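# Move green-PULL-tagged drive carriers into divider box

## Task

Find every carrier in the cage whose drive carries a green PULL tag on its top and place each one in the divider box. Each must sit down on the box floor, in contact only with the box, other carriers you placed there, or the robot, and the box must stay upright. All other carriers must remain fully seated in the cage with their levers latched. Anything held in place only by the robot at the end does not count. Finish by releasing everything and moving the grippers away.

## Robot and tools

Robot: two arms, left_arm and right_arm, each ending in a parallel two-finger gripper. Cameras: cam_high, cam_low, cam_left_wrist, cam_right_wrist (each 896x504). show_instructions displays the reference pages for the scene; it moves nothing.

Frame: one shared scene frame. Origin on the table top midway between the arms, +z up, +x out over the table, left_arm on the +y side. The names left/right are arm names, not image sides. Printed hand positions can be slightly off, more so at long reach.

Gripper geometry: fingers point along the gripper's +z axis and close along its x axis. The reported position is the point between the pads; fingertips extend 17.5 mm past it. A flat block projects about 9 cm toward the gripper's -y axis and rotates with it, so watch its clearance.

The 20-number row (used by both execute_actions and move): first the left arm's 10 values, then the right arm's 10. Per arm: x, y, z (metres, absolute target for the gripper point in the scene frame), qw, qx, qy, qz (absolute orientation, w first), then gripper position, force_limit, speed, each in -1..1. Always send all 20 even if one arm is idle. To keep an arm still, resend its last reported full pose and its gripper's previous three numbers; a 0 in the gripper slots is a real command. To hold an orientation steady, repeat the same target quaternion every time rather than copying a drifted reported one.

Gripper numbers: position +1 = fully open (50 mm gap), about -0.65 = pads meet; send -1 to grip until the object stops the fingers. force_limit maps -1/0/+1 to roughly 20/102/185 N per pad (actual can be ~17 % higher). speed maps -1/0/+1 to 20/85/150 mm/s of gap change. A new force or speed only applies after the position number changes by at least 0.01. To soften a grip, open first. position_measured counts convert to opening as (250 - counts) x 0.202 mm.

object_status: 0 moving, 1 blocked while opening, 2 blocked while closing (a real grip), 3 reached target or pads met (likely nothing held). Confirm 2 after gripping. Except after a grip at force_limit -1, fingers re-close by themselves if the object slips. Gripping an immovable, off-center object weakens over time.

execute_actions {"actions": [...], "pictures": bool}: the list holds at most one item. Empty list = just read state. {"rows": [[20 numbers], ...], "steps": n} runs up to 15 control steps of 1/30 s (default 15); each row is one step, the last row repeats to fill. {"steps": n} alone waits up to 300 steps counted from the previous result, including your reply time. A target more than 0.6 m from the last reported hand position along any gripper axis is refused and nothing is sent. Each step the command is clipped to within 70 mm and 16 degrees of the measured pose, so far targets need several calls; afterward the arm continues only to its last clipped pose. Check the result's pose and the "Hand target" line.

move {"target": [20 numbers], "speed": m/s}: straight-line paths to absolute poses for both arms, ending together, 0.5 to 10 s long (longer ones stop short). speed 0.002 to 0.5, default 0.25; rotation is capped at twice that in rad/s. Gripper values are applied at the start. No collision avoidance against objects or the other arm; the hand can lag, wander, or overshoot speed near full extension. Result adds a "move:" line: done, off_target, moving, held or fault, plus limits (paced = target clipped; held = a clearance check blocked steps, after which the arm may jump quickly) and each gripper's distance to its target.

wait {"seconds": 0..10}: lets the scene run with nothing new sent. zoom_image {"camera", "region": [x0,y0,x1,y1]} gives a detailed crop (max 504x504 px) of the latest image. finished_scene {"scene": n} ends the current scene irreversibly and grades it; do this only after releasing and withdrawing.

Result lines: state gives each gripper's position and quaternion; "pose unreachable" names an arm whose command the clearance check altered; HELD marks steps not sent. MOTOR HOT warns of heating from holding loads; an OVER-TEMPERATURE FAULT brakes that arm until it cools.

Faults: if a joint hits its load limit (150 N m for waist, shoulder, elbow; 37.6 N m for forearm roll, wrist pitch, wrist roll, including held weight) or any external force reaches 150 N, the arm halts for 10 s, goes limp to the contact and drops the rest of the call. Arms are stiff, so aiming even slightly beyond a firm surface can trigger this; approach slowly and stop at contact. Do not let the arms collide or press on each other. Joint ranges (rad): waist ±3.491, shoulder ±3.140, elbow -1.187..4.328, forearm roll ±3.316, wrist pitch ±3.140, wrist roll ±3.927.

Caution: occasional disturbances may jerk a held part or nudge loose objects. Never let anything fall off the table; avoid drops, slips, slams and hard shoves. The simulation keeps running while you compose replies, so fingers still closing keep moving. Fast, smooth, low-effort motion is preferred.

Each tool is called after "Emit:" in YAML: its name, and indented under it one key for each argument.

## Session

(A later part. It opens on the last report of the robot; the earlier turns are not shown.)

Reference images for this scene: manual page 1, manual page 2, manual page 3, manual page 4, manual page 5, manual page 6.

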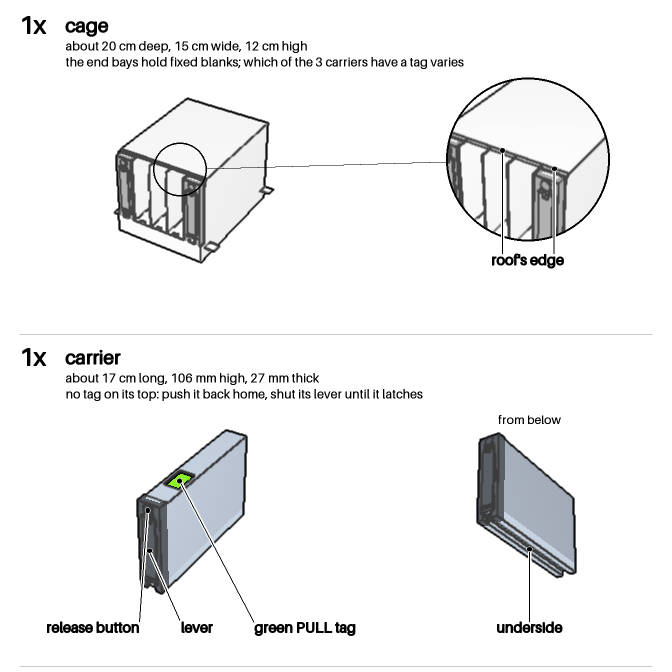

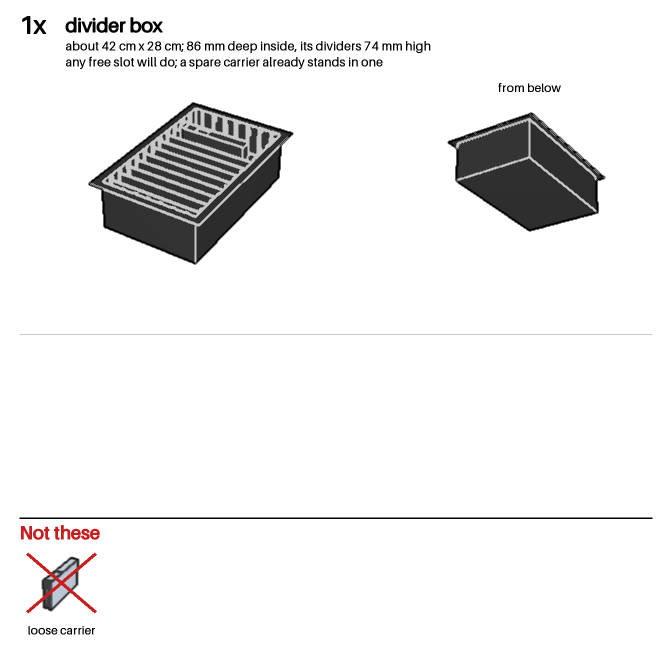

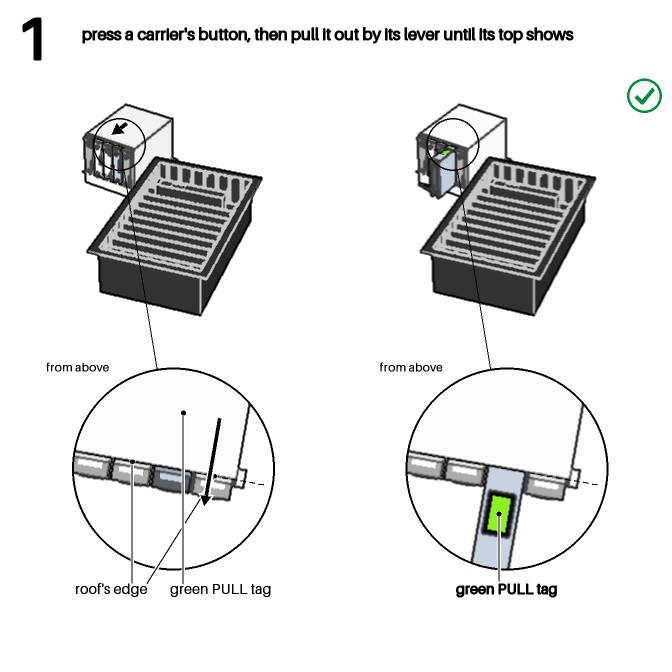

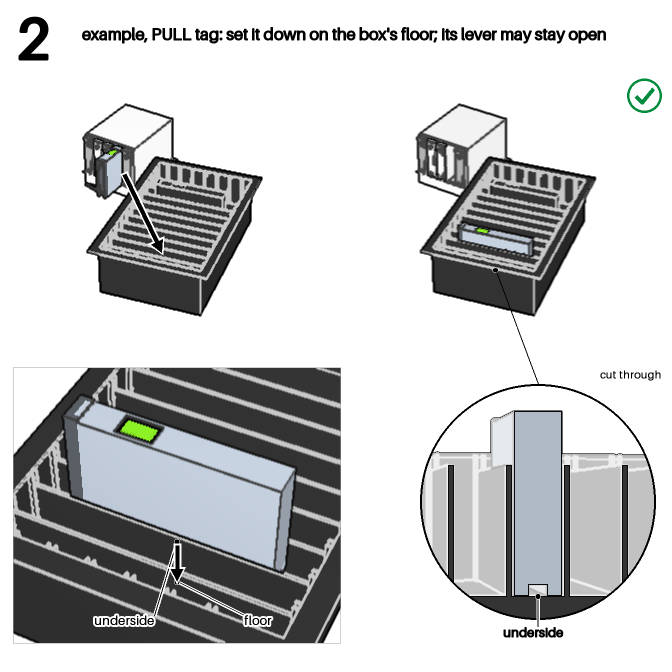

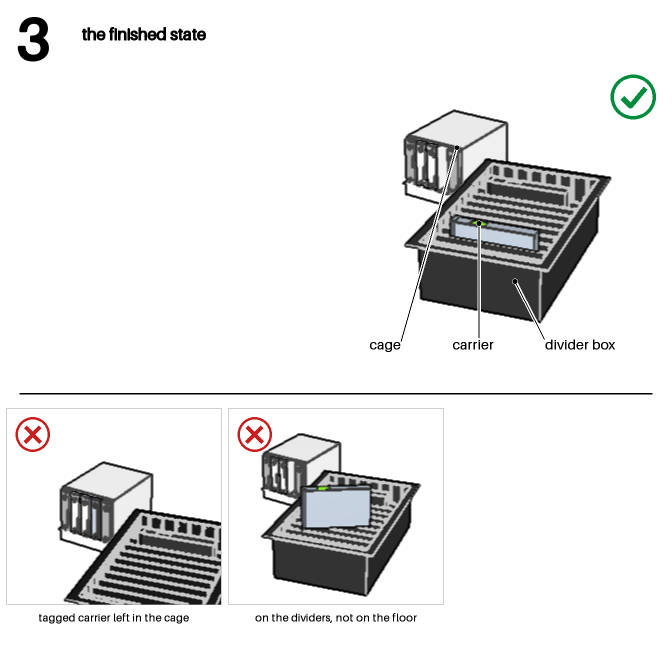

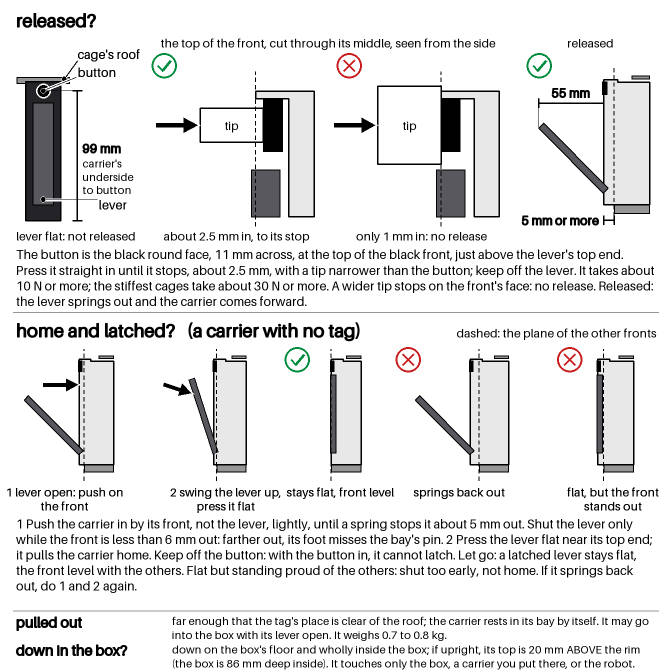

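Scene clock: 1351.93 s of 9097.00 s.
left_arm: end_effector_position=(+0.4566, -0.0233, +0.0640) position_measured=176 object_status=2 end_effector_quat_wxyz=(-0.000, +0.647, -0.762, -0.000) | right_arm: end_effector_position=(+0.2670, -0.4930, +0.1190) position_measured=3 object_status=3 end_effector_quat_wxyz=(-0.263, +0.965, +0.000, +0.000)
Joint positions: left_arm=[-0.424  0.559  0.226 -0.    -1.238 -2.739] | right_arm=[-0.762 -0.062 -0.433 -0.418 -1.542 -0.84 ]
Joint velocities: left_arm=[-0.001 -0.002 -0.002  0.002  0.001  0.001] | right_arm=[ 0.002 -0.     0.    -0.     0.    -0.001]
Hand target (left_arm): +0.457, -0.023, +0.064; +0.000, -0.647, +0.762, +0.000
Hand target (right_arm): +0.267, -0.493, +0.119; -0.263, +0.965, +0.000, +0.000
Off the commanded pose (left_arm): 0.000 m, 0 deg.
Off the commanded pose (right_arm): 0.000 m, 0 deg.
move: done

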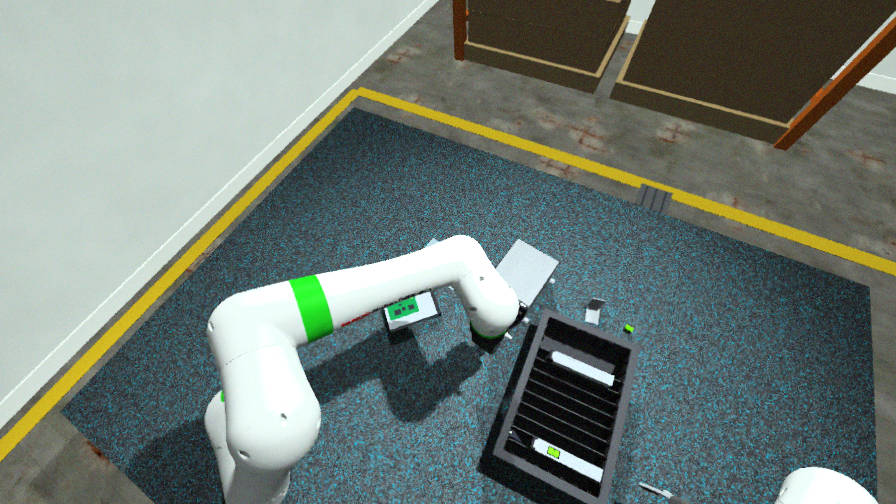

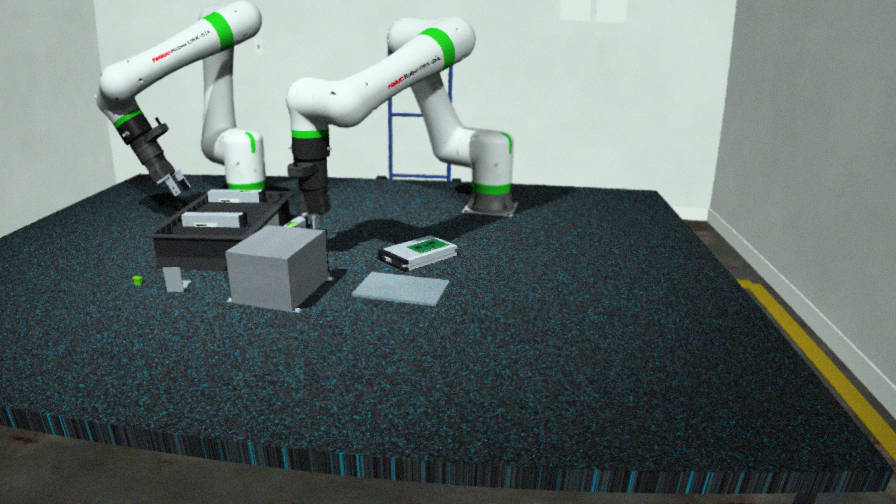

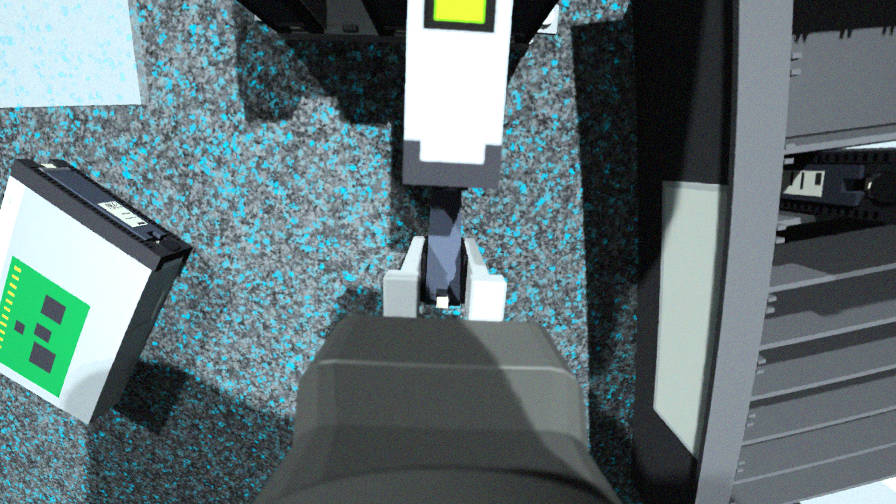

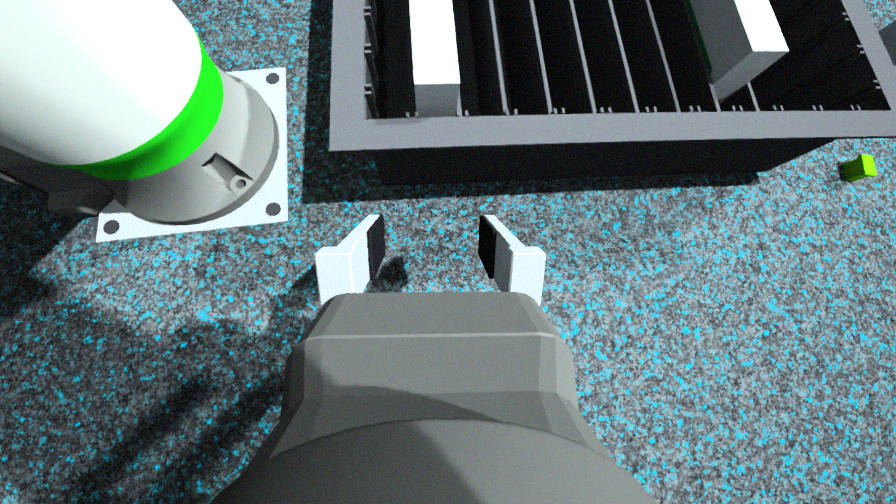

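Emit:
move:
  target: [0.4487,-0.0221,0.064,0,0.6474,-0.7621,0,-1,0.3,1.0,0.267,-0.493,0.119,0.263,-0.9648,0,0,1.0,0,0.5]
  speed: 0.04

Emit:
move:
  target: [0.4487,-0.0221,0.064,0,0.6474,-0.7621,0,0.5,0,1.0,0.267,-0.493,0.119,0.263,-0.9648,0,0,1.0,0,0.5]
  speed: 0.04

Emit:
move:
  target: [0.4645,-0.0247,0.104,0,0.6474,-0.7621,0,0.5,0,1.0,0.267,-0.493,0.119,0.263,-0.9648,0,0,1.0,0,0.5]
  speed: 0.06

Scene clock: 1367.87 s of 9097.00 s.
left_arm: end_effector_position=(+0.4488, -0.0221, +0.0640) position_measured=176 object_status=2 end_effector_quat_wxyz=(-0.000, +0.647, -0.762, -0.000) | right_arm: end_effector_position=(+0.2670, -0.4930, +0.1190) position_measured=3 object_status=3 end_effector_quat_wxyz=(-0.263, +0.965, +0.000, +0.000)
Joint positions: left_arm=[-0.429  0.543  0.202 -0.    -1.229 -2.734] | right_arm=[-0.762 -0.062 -0.433 -0.418 -1.542 -0.84 ]
Joint velocities: left_arm=[-0.002 -0.002 -0.003 -0.     0.001  0.001] | right_arm=[ 0.    -0.    -0.    -0.    -0.    -0.001]
Hand target (left_arm): +0.449, -0.022, +0.064; +0.000, -0.647, +0.762, +0.000
Hand target (right_arm): +0.267, -0.493, +0.119; -0.263, +0.965, +0.000, +0.000
Off the commanded pose (left_arm): 0.000 m, 0 deg.
Off the commanded pose (right_arm): 0.000 m, 0 deg.
After step 90, 12.23 s passed at rest.
move: done

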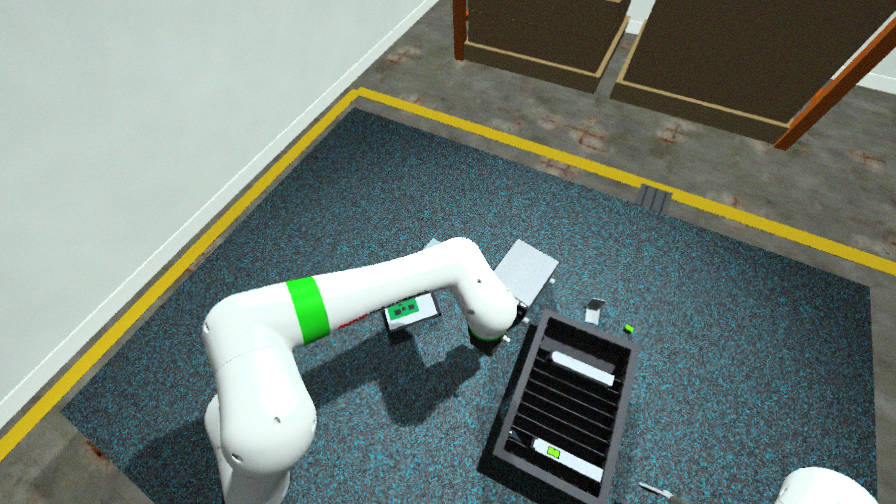

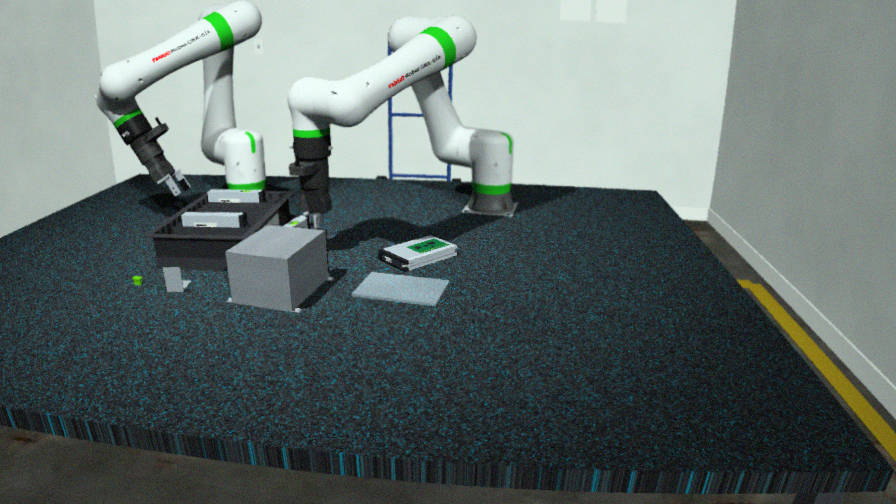

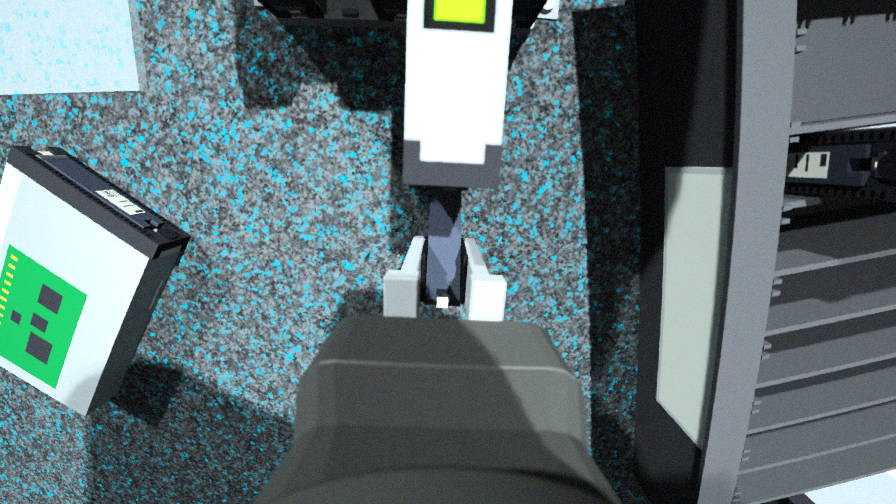

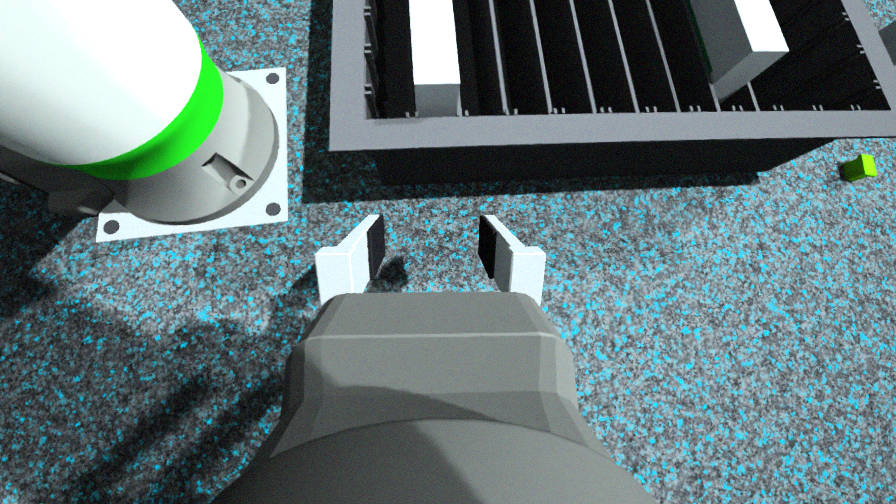

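Scene clock: 1368.57 s of 9097.00 s.
left_arm: end_effector_position=(+0.4487, -0.0221, +0.0640) position_measured=78 object_status=3 end_effector_quat_wxyz=(+0.000, +0.647, -0.762, +0.000) | right_arm: end_effector_position=(+0.2670, -0.4930, +0.1190) position_measured=3 object_status=3 end_effector_quat_wxyz=(-0.263, +0.965, +0.000, +0.000)
Joint positions: left_arm=[-0.429  0.543  0.201  0.    -1.229 -2.734] | right_arm=[-0.762 -0.062 -0.433 -0.418 -1.542 -0.84 ]
Joint velocities: left_arm=[ 0.002  0.     0.     0.001 -0.001 -0.   ] | right_arm=[ 0.001 -0.    -0.     0.    -0.     0.   ]
Hand target (left_arm): +0.449, -0.022, +0.064; -0.000, -0.647, +0.762, +0.000
Hand target (right_arm): +0.267, -0.493, +0.119; -0.263, +0.965, +0.000, +0.000
Off the commanded pose (left_arm): 0.000 m, 0 deg.
Off the commanded pose (right_arm): 0.000 m, 0 deg.
move: done

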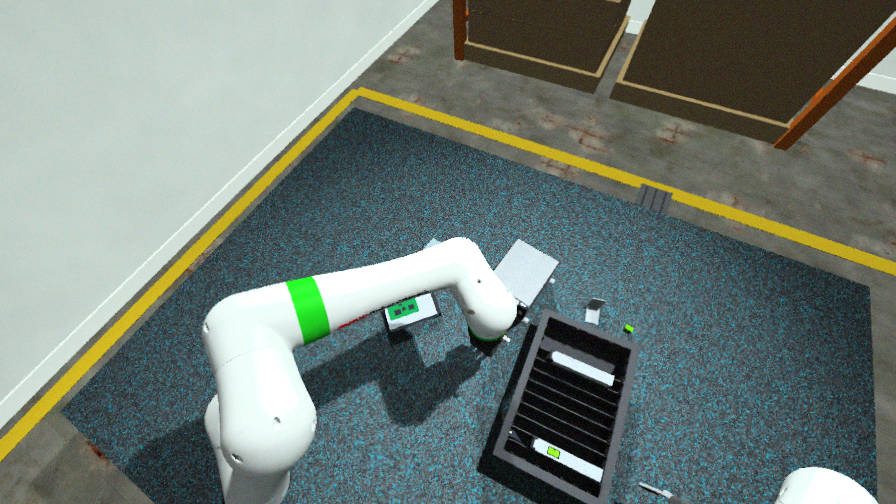

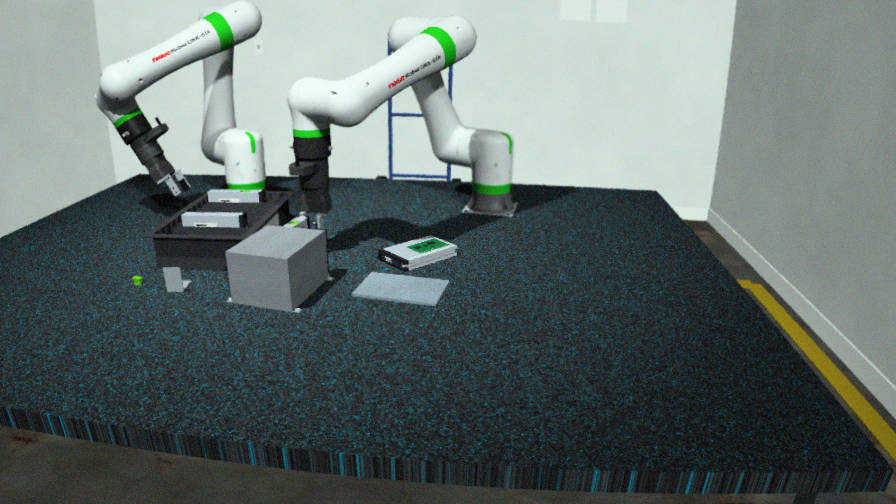

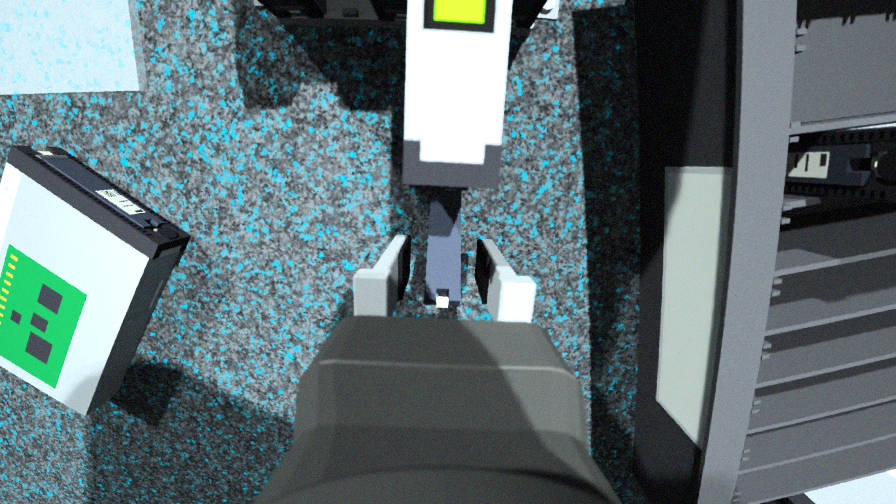

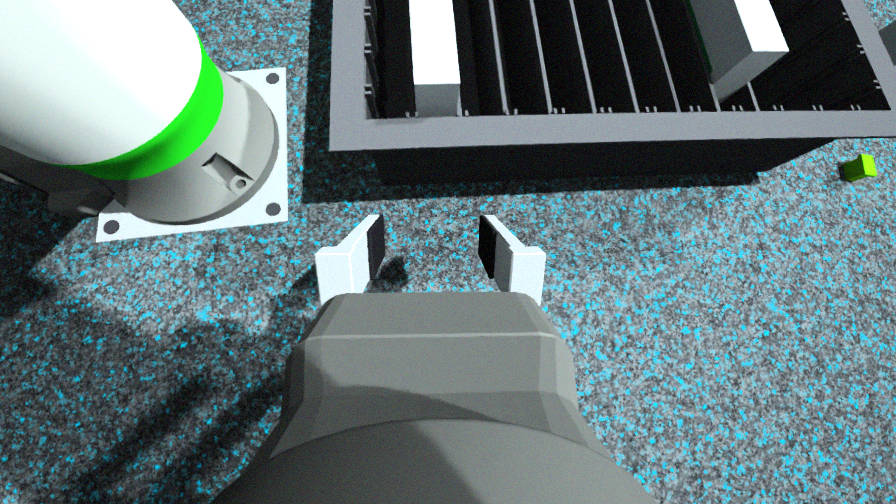

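Scene clock: 1369.63 s of 9097.00 s.
left_arm: end_effector_position=(+0.4644, -0.0247, +0.1039) position_measured=78 object_status=3 end_effector_quat_wxyz=(+0.000, +0.647, -0.762, +0.000) | right_arm: end_effector_position=(+0.2670, -0.4930, +0.1190) position_measured=3 object_status=3 end_effector_quat_wxyz=(-0.263, +0.965, +0.000, +0.000)
Joint positions: left_arm=[-0.419  0.546  0.303  0.    -1.328 -2.744] | right_arm=[-0.762 -0.062 -0.433 -0.418 -1.542 -0.84 ]
Joint velocities: left_arm=[ 0.002  0.     0.003  0.001 -0.001 -0.   ] | right_arm=[-0.002  0.    -0.     0.     0.    -0.001]
Hand target (left_arm): +0.464, -0.025, +0.104; -0.000, -0.647, +0.762, -0.000
Hand target (right_arm): +0.267, -0.493, +0.119; -0.263, +0.965, +0.000, +0.000
Off the commanded pose (left_arm): 0.000 m, 0 deg.
Off the commanded pose (right_arm): 0.000 m, 0 deg.
move: done

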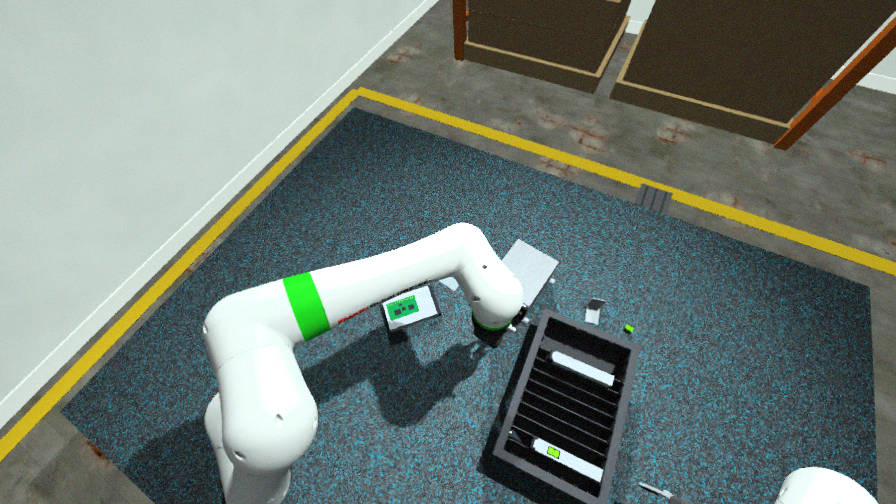

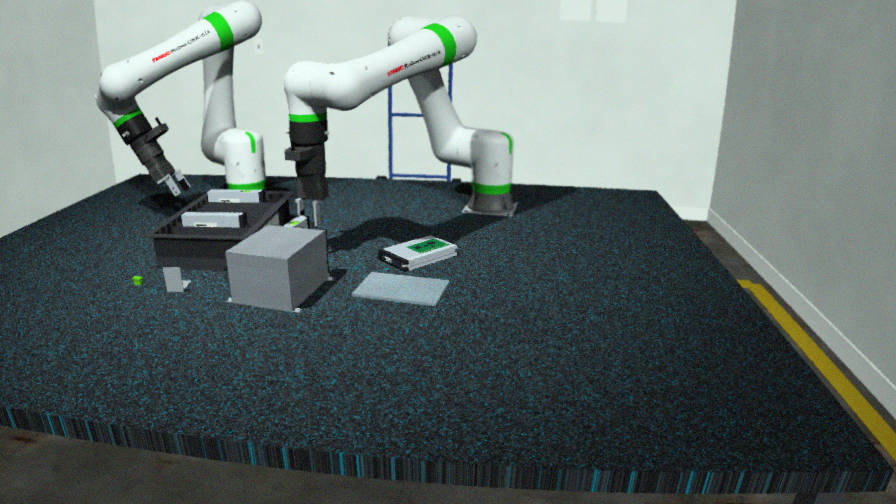

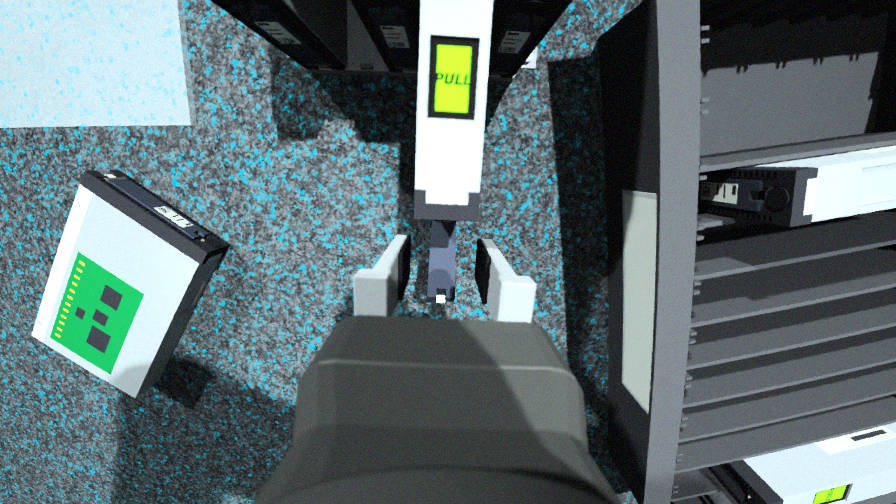

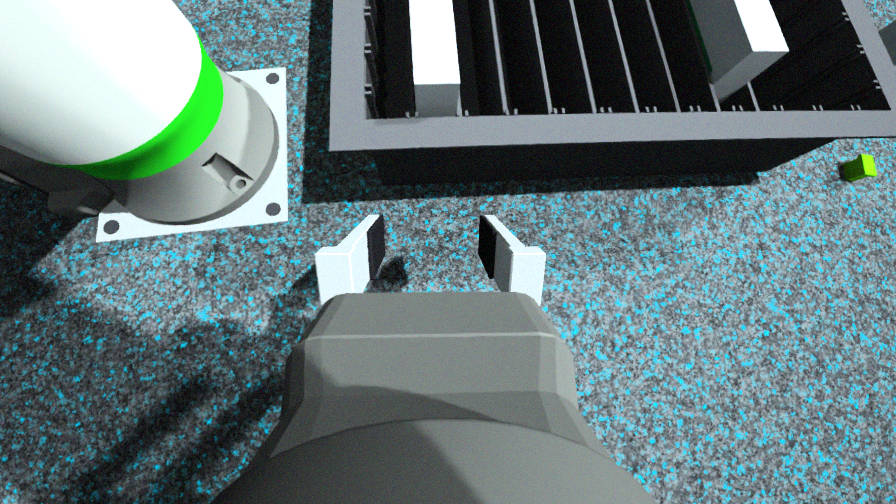

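Emit:
move:
  target: [0.5250,-0.0347,0.104,0,0.6474,-0.7621,0,0.5,0,1.0,0.267,-0.493,0.119,0.263,-0.9648,0,0,1.0,0,0.5]
  speed: 0.06

Scene clock: 1374.03 s of 9097.00 s.
left_arm: end_effector_position=(+0.5249, -0.0348, +0.1040) position_measured=78 object_status=3 end_effector_quat_wxyz=(+0.000, +0.647, -0.762, +0.000) | right_arm: end_effector_position=(+0.2670, -0.4930, +0.1190) position_measured=3 object_status=3 end_effector_quat_wxyz=(-0.263, +0.965, +0.000, +0.000)
Joint positions: left_arm=[-0.384  0.683  0.517  0.    -1.405 -2.779] | right_arm=[-0.762 -0.062 -0.433 -0.418 -1.542 -0.84 ]
Joint velocities: left_arm=[-0.001  0.003  0.006 -0.001 -0.003 -0.   ] | right_arm=[ 0.001 -0.     0.    -0.     0.     0.   ]
Hand target (left_arm): +0.525, -0.035, +0.104; -0.000, -0.647, +0.762, -0.000
Hand target (right_arm): +0.267, -0.493, +0.119; -0.263, +0.965, +0.000, +0.000
Off the commanded pose (left_arm): 0.000 m, 0 deg.
Off the commanded pose (right_arm): 0.000 m, 0 deg.
After step 90, 0.03 s passed at rest.
move: done

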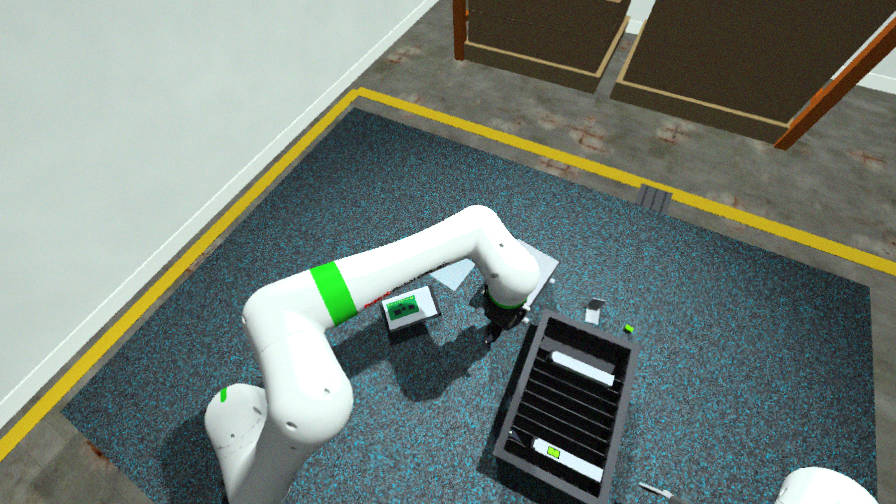

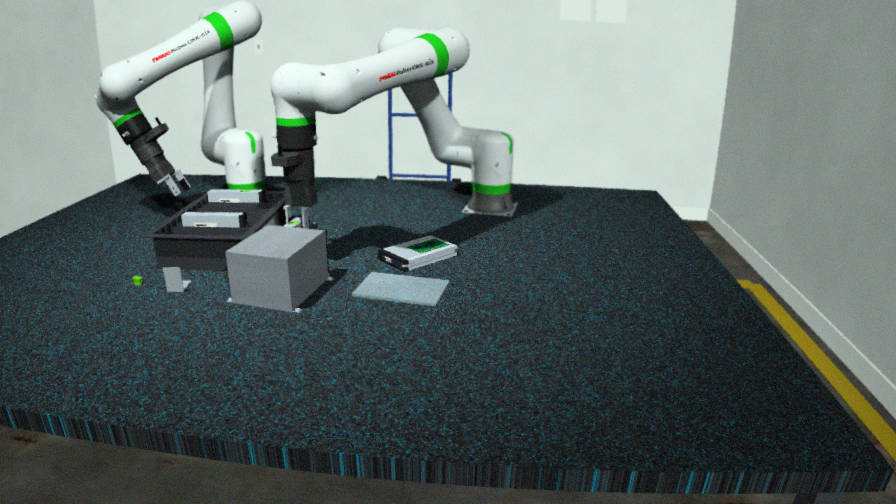

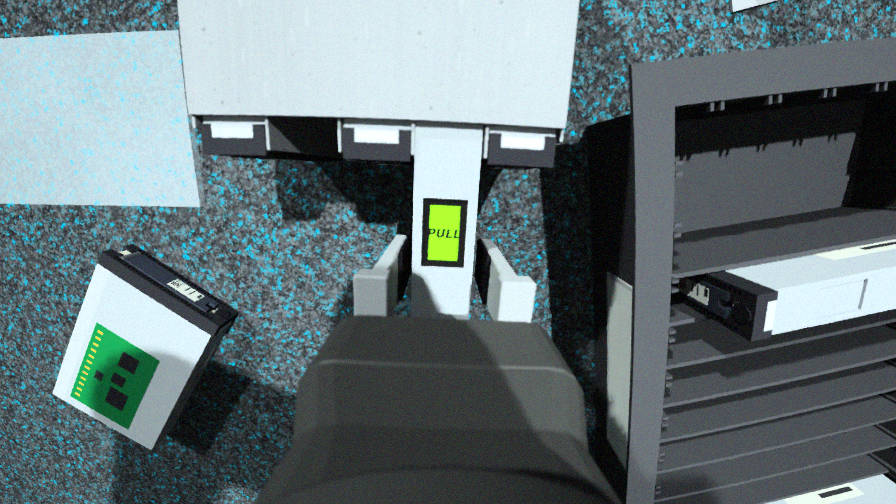

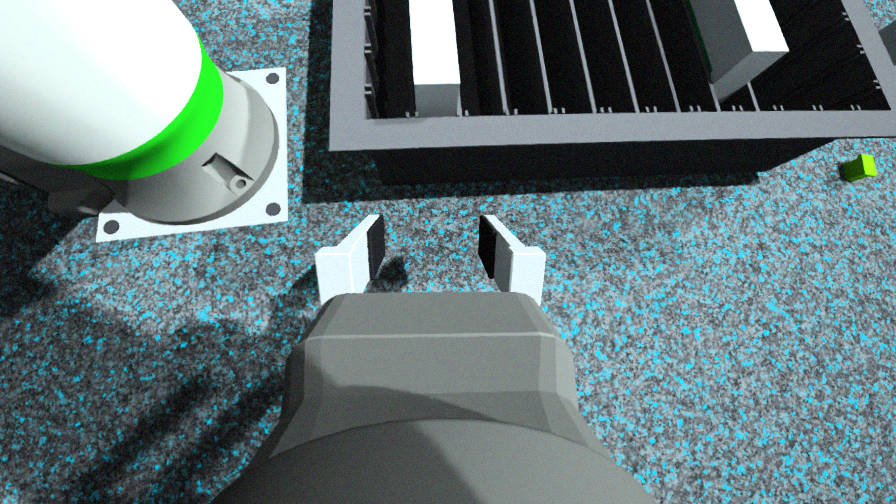

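Emit:
move:
  target: [0.5561,-0.0398,0.104,0,0.6474,-0.7621,0,0.5,0,1.0,0.267,-0.493,0.119,0.263,-0.9648,0,0,1.0,0,0.5]
  speed: 0.04

Scene clock: 1379.60 s of 9097.00 s.
left_arm: end_effector_position=(+0.5560, -0.0398, +0.1040) position_measured=78 object_status=3 end_effector_quat_wxyz=(+0.000, +0.647, -0.762, +0.000) | right_arm: end_effector_position=(+0.2670, -0.4930, +0.1190) position_measured=3 object_status=3 end_effector_quat_wxyz=(-0.263, +0.965, +0.000, +0.000)
Joint positions: left_arm=[-0.369  0.763  0.647  0.    -1.455 -2.795] | right_arm=[-0.762 -0.062 -0.433 -0.418 -1.542 -0.84 ]
Joint velocities: left_arm=[ 0.     0.004  0.007  0.    -0.004  0.   ] | right_arm=[ 0.001  0.     0.     0.    -0.     0.   ]
Hand target (left_arm): +0.556, -0.040, +0.104; -0.000, -0.647, +0.762, -0.000
Hand target (right_arm): +0.267, -0.493, +0.119; -0.263, +0.965, +0.000, +0.000
Off the commanded pose (left_arm): 0.000 m, 0 deg.
Off the commanded pose (right_arm): 0.000 m, 0 deg.
After step 90, 1.47 s passed at rest.
move: done

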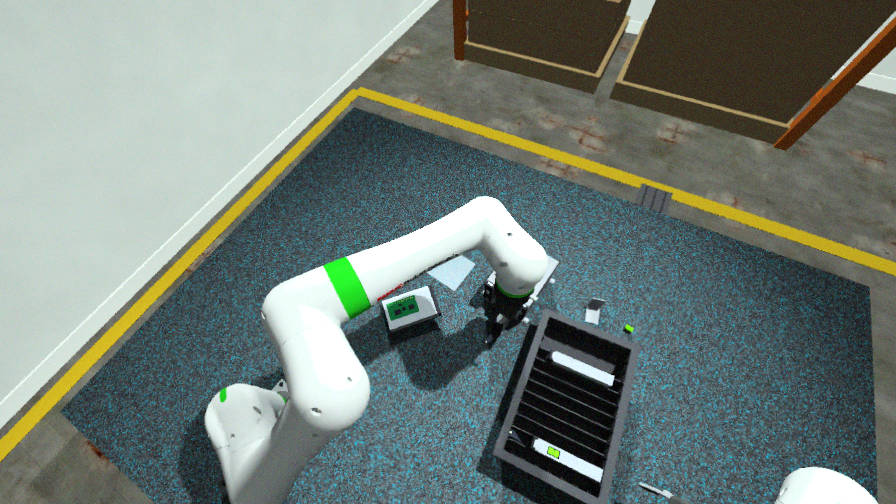

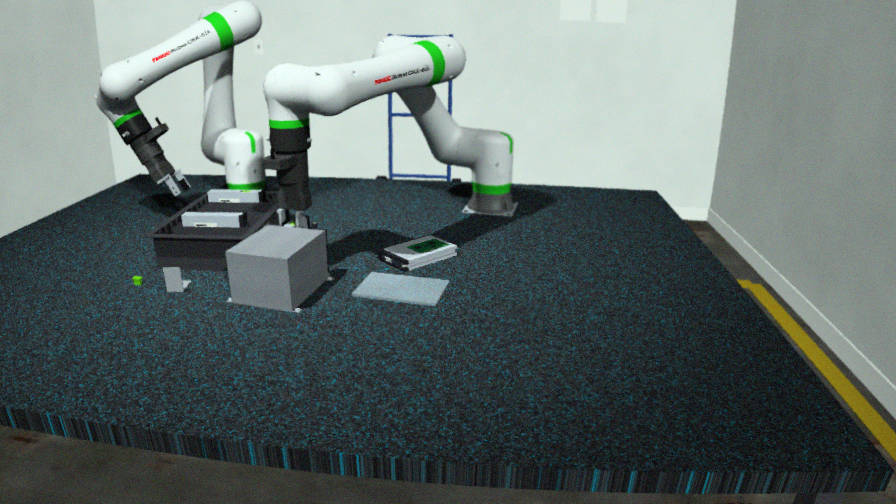

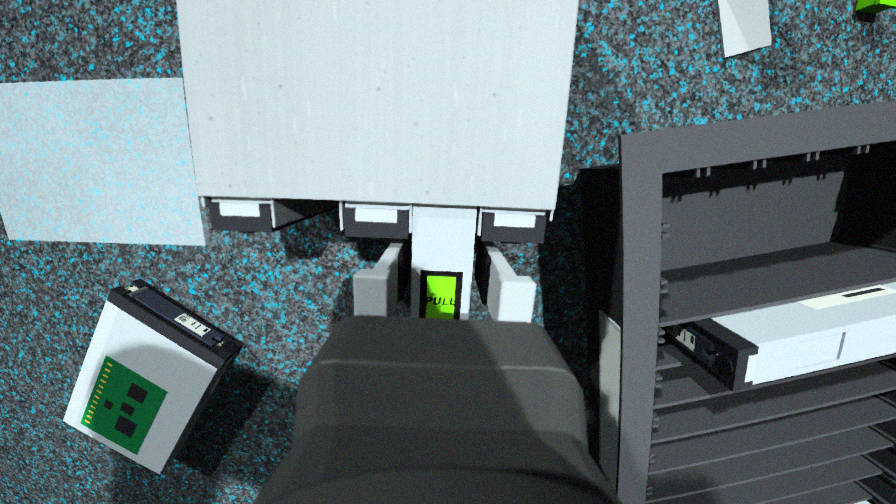

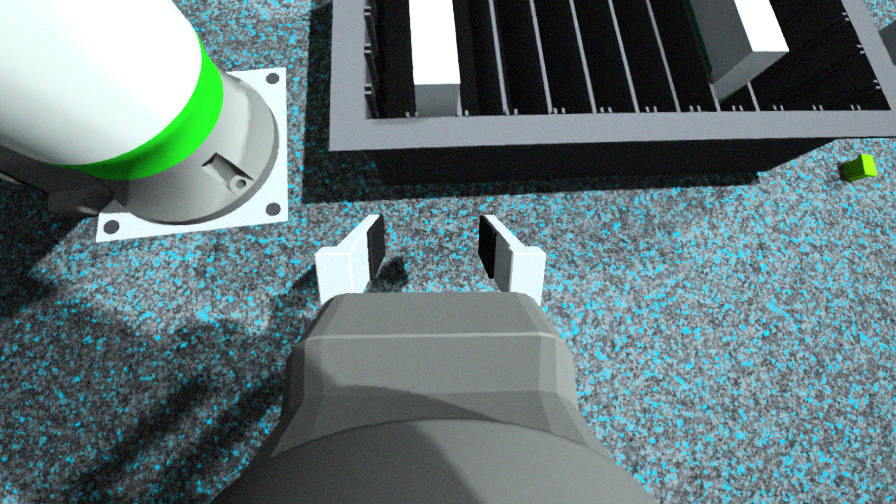

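Positioned. Grip the carrier body.

Emit:
move:
  target: [0.5561,-0.0398,0.104,0,0.6474,-0.7621,0,-1,0.25,1.0,0.267,-0.493,0.119,0.263,-0.9648,0,0,1.0,0,0.5]
  speed: 0.04

Scene clock: 1381.83 s of 9097.00 s.
left_arm: end_effector_position=(+0.5561, -0.0398, +0.1040) position_measured=122 object_status=2 end_effector_quat_wxyz=(-0.000, +0.647, -0.762, -0.000) | right_arm: end_effector_position=(+0.2670, -0.4930, +0.1190) position_measured=3 object_status=3 end_effector_quat_wxyz=(-0.263, +0.965, +0.000, +0.000)
Joint positions: left_arm=[-0.369  0.763  0.648 -0.    -1.456 -2.795] | right_arm=[-0.762 -0.062 -0.433 -0.418 -1.542 -0.84 ]
Joint velocities: left_arm=[ 0.001 -0.001 -0.001 -0.    -0.001 -0.002] | right_arm=[-0.001 -0.    -0.    -0.    -0.    -0.   ]
Hand target (left_arm): +0.556, -0.040, +0.104; -0.000, -0.647, +0.762, +0.000
Hand target (right_arm): +0.267, -0.493, +0.119; -0.263, +0.965, +0.000, +0.000
Off the commanded pose (left_arm): 0.000 m, 0 deg.
Off the commanded pose (right_arm): 0.000 m, 0 deg.
move: done

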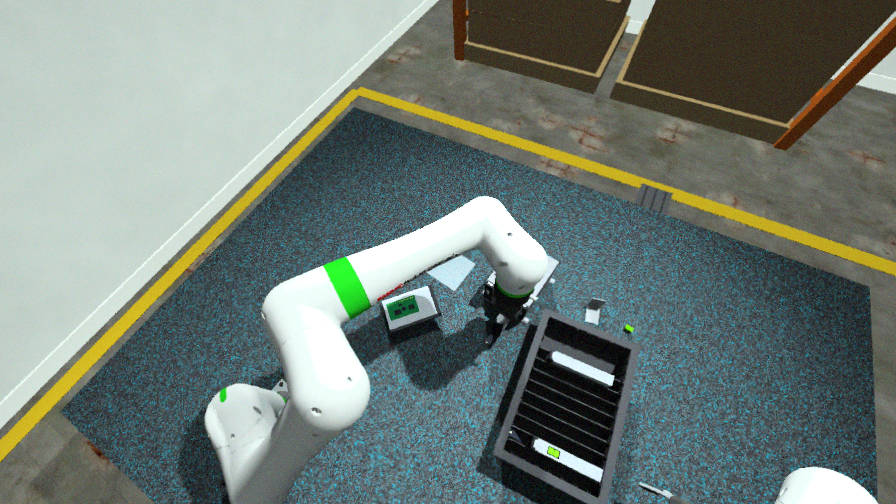

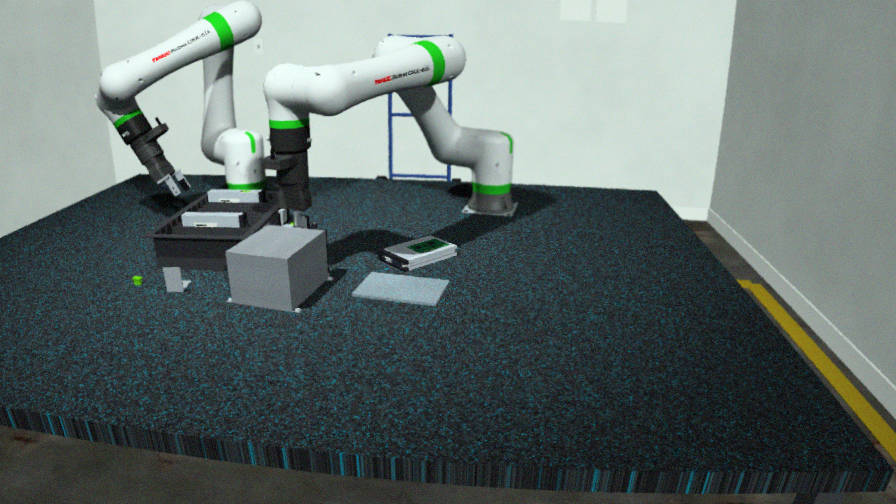

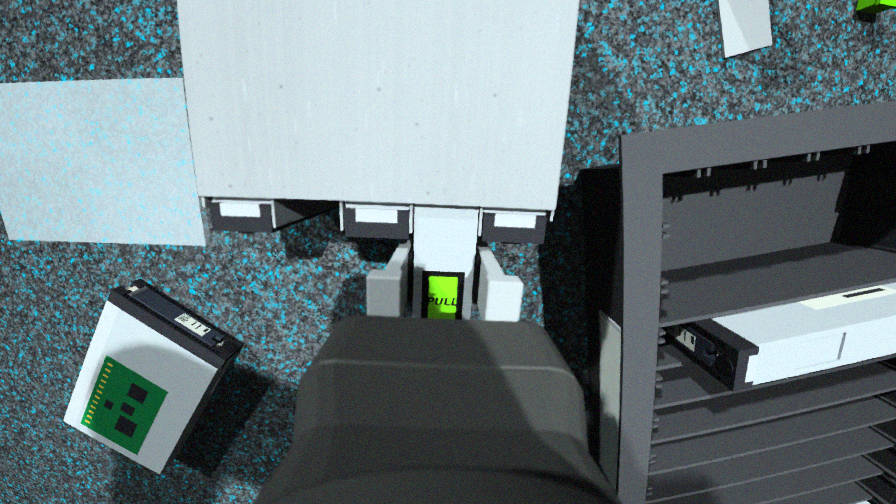

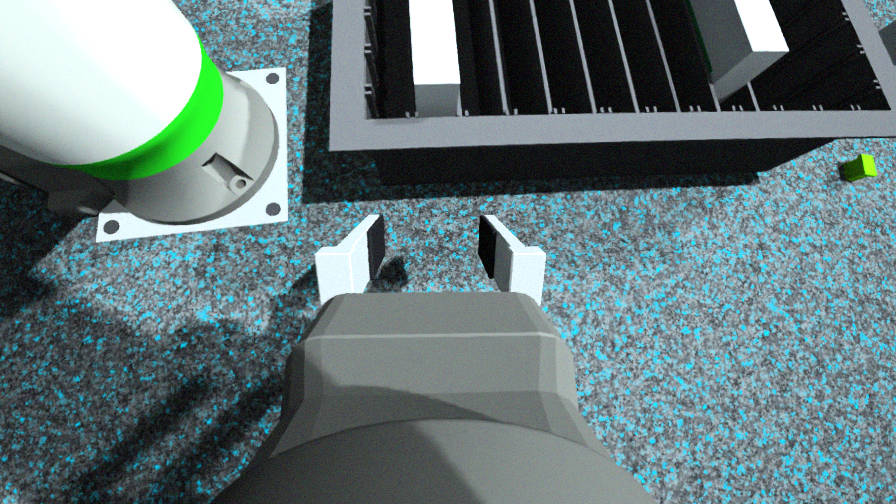

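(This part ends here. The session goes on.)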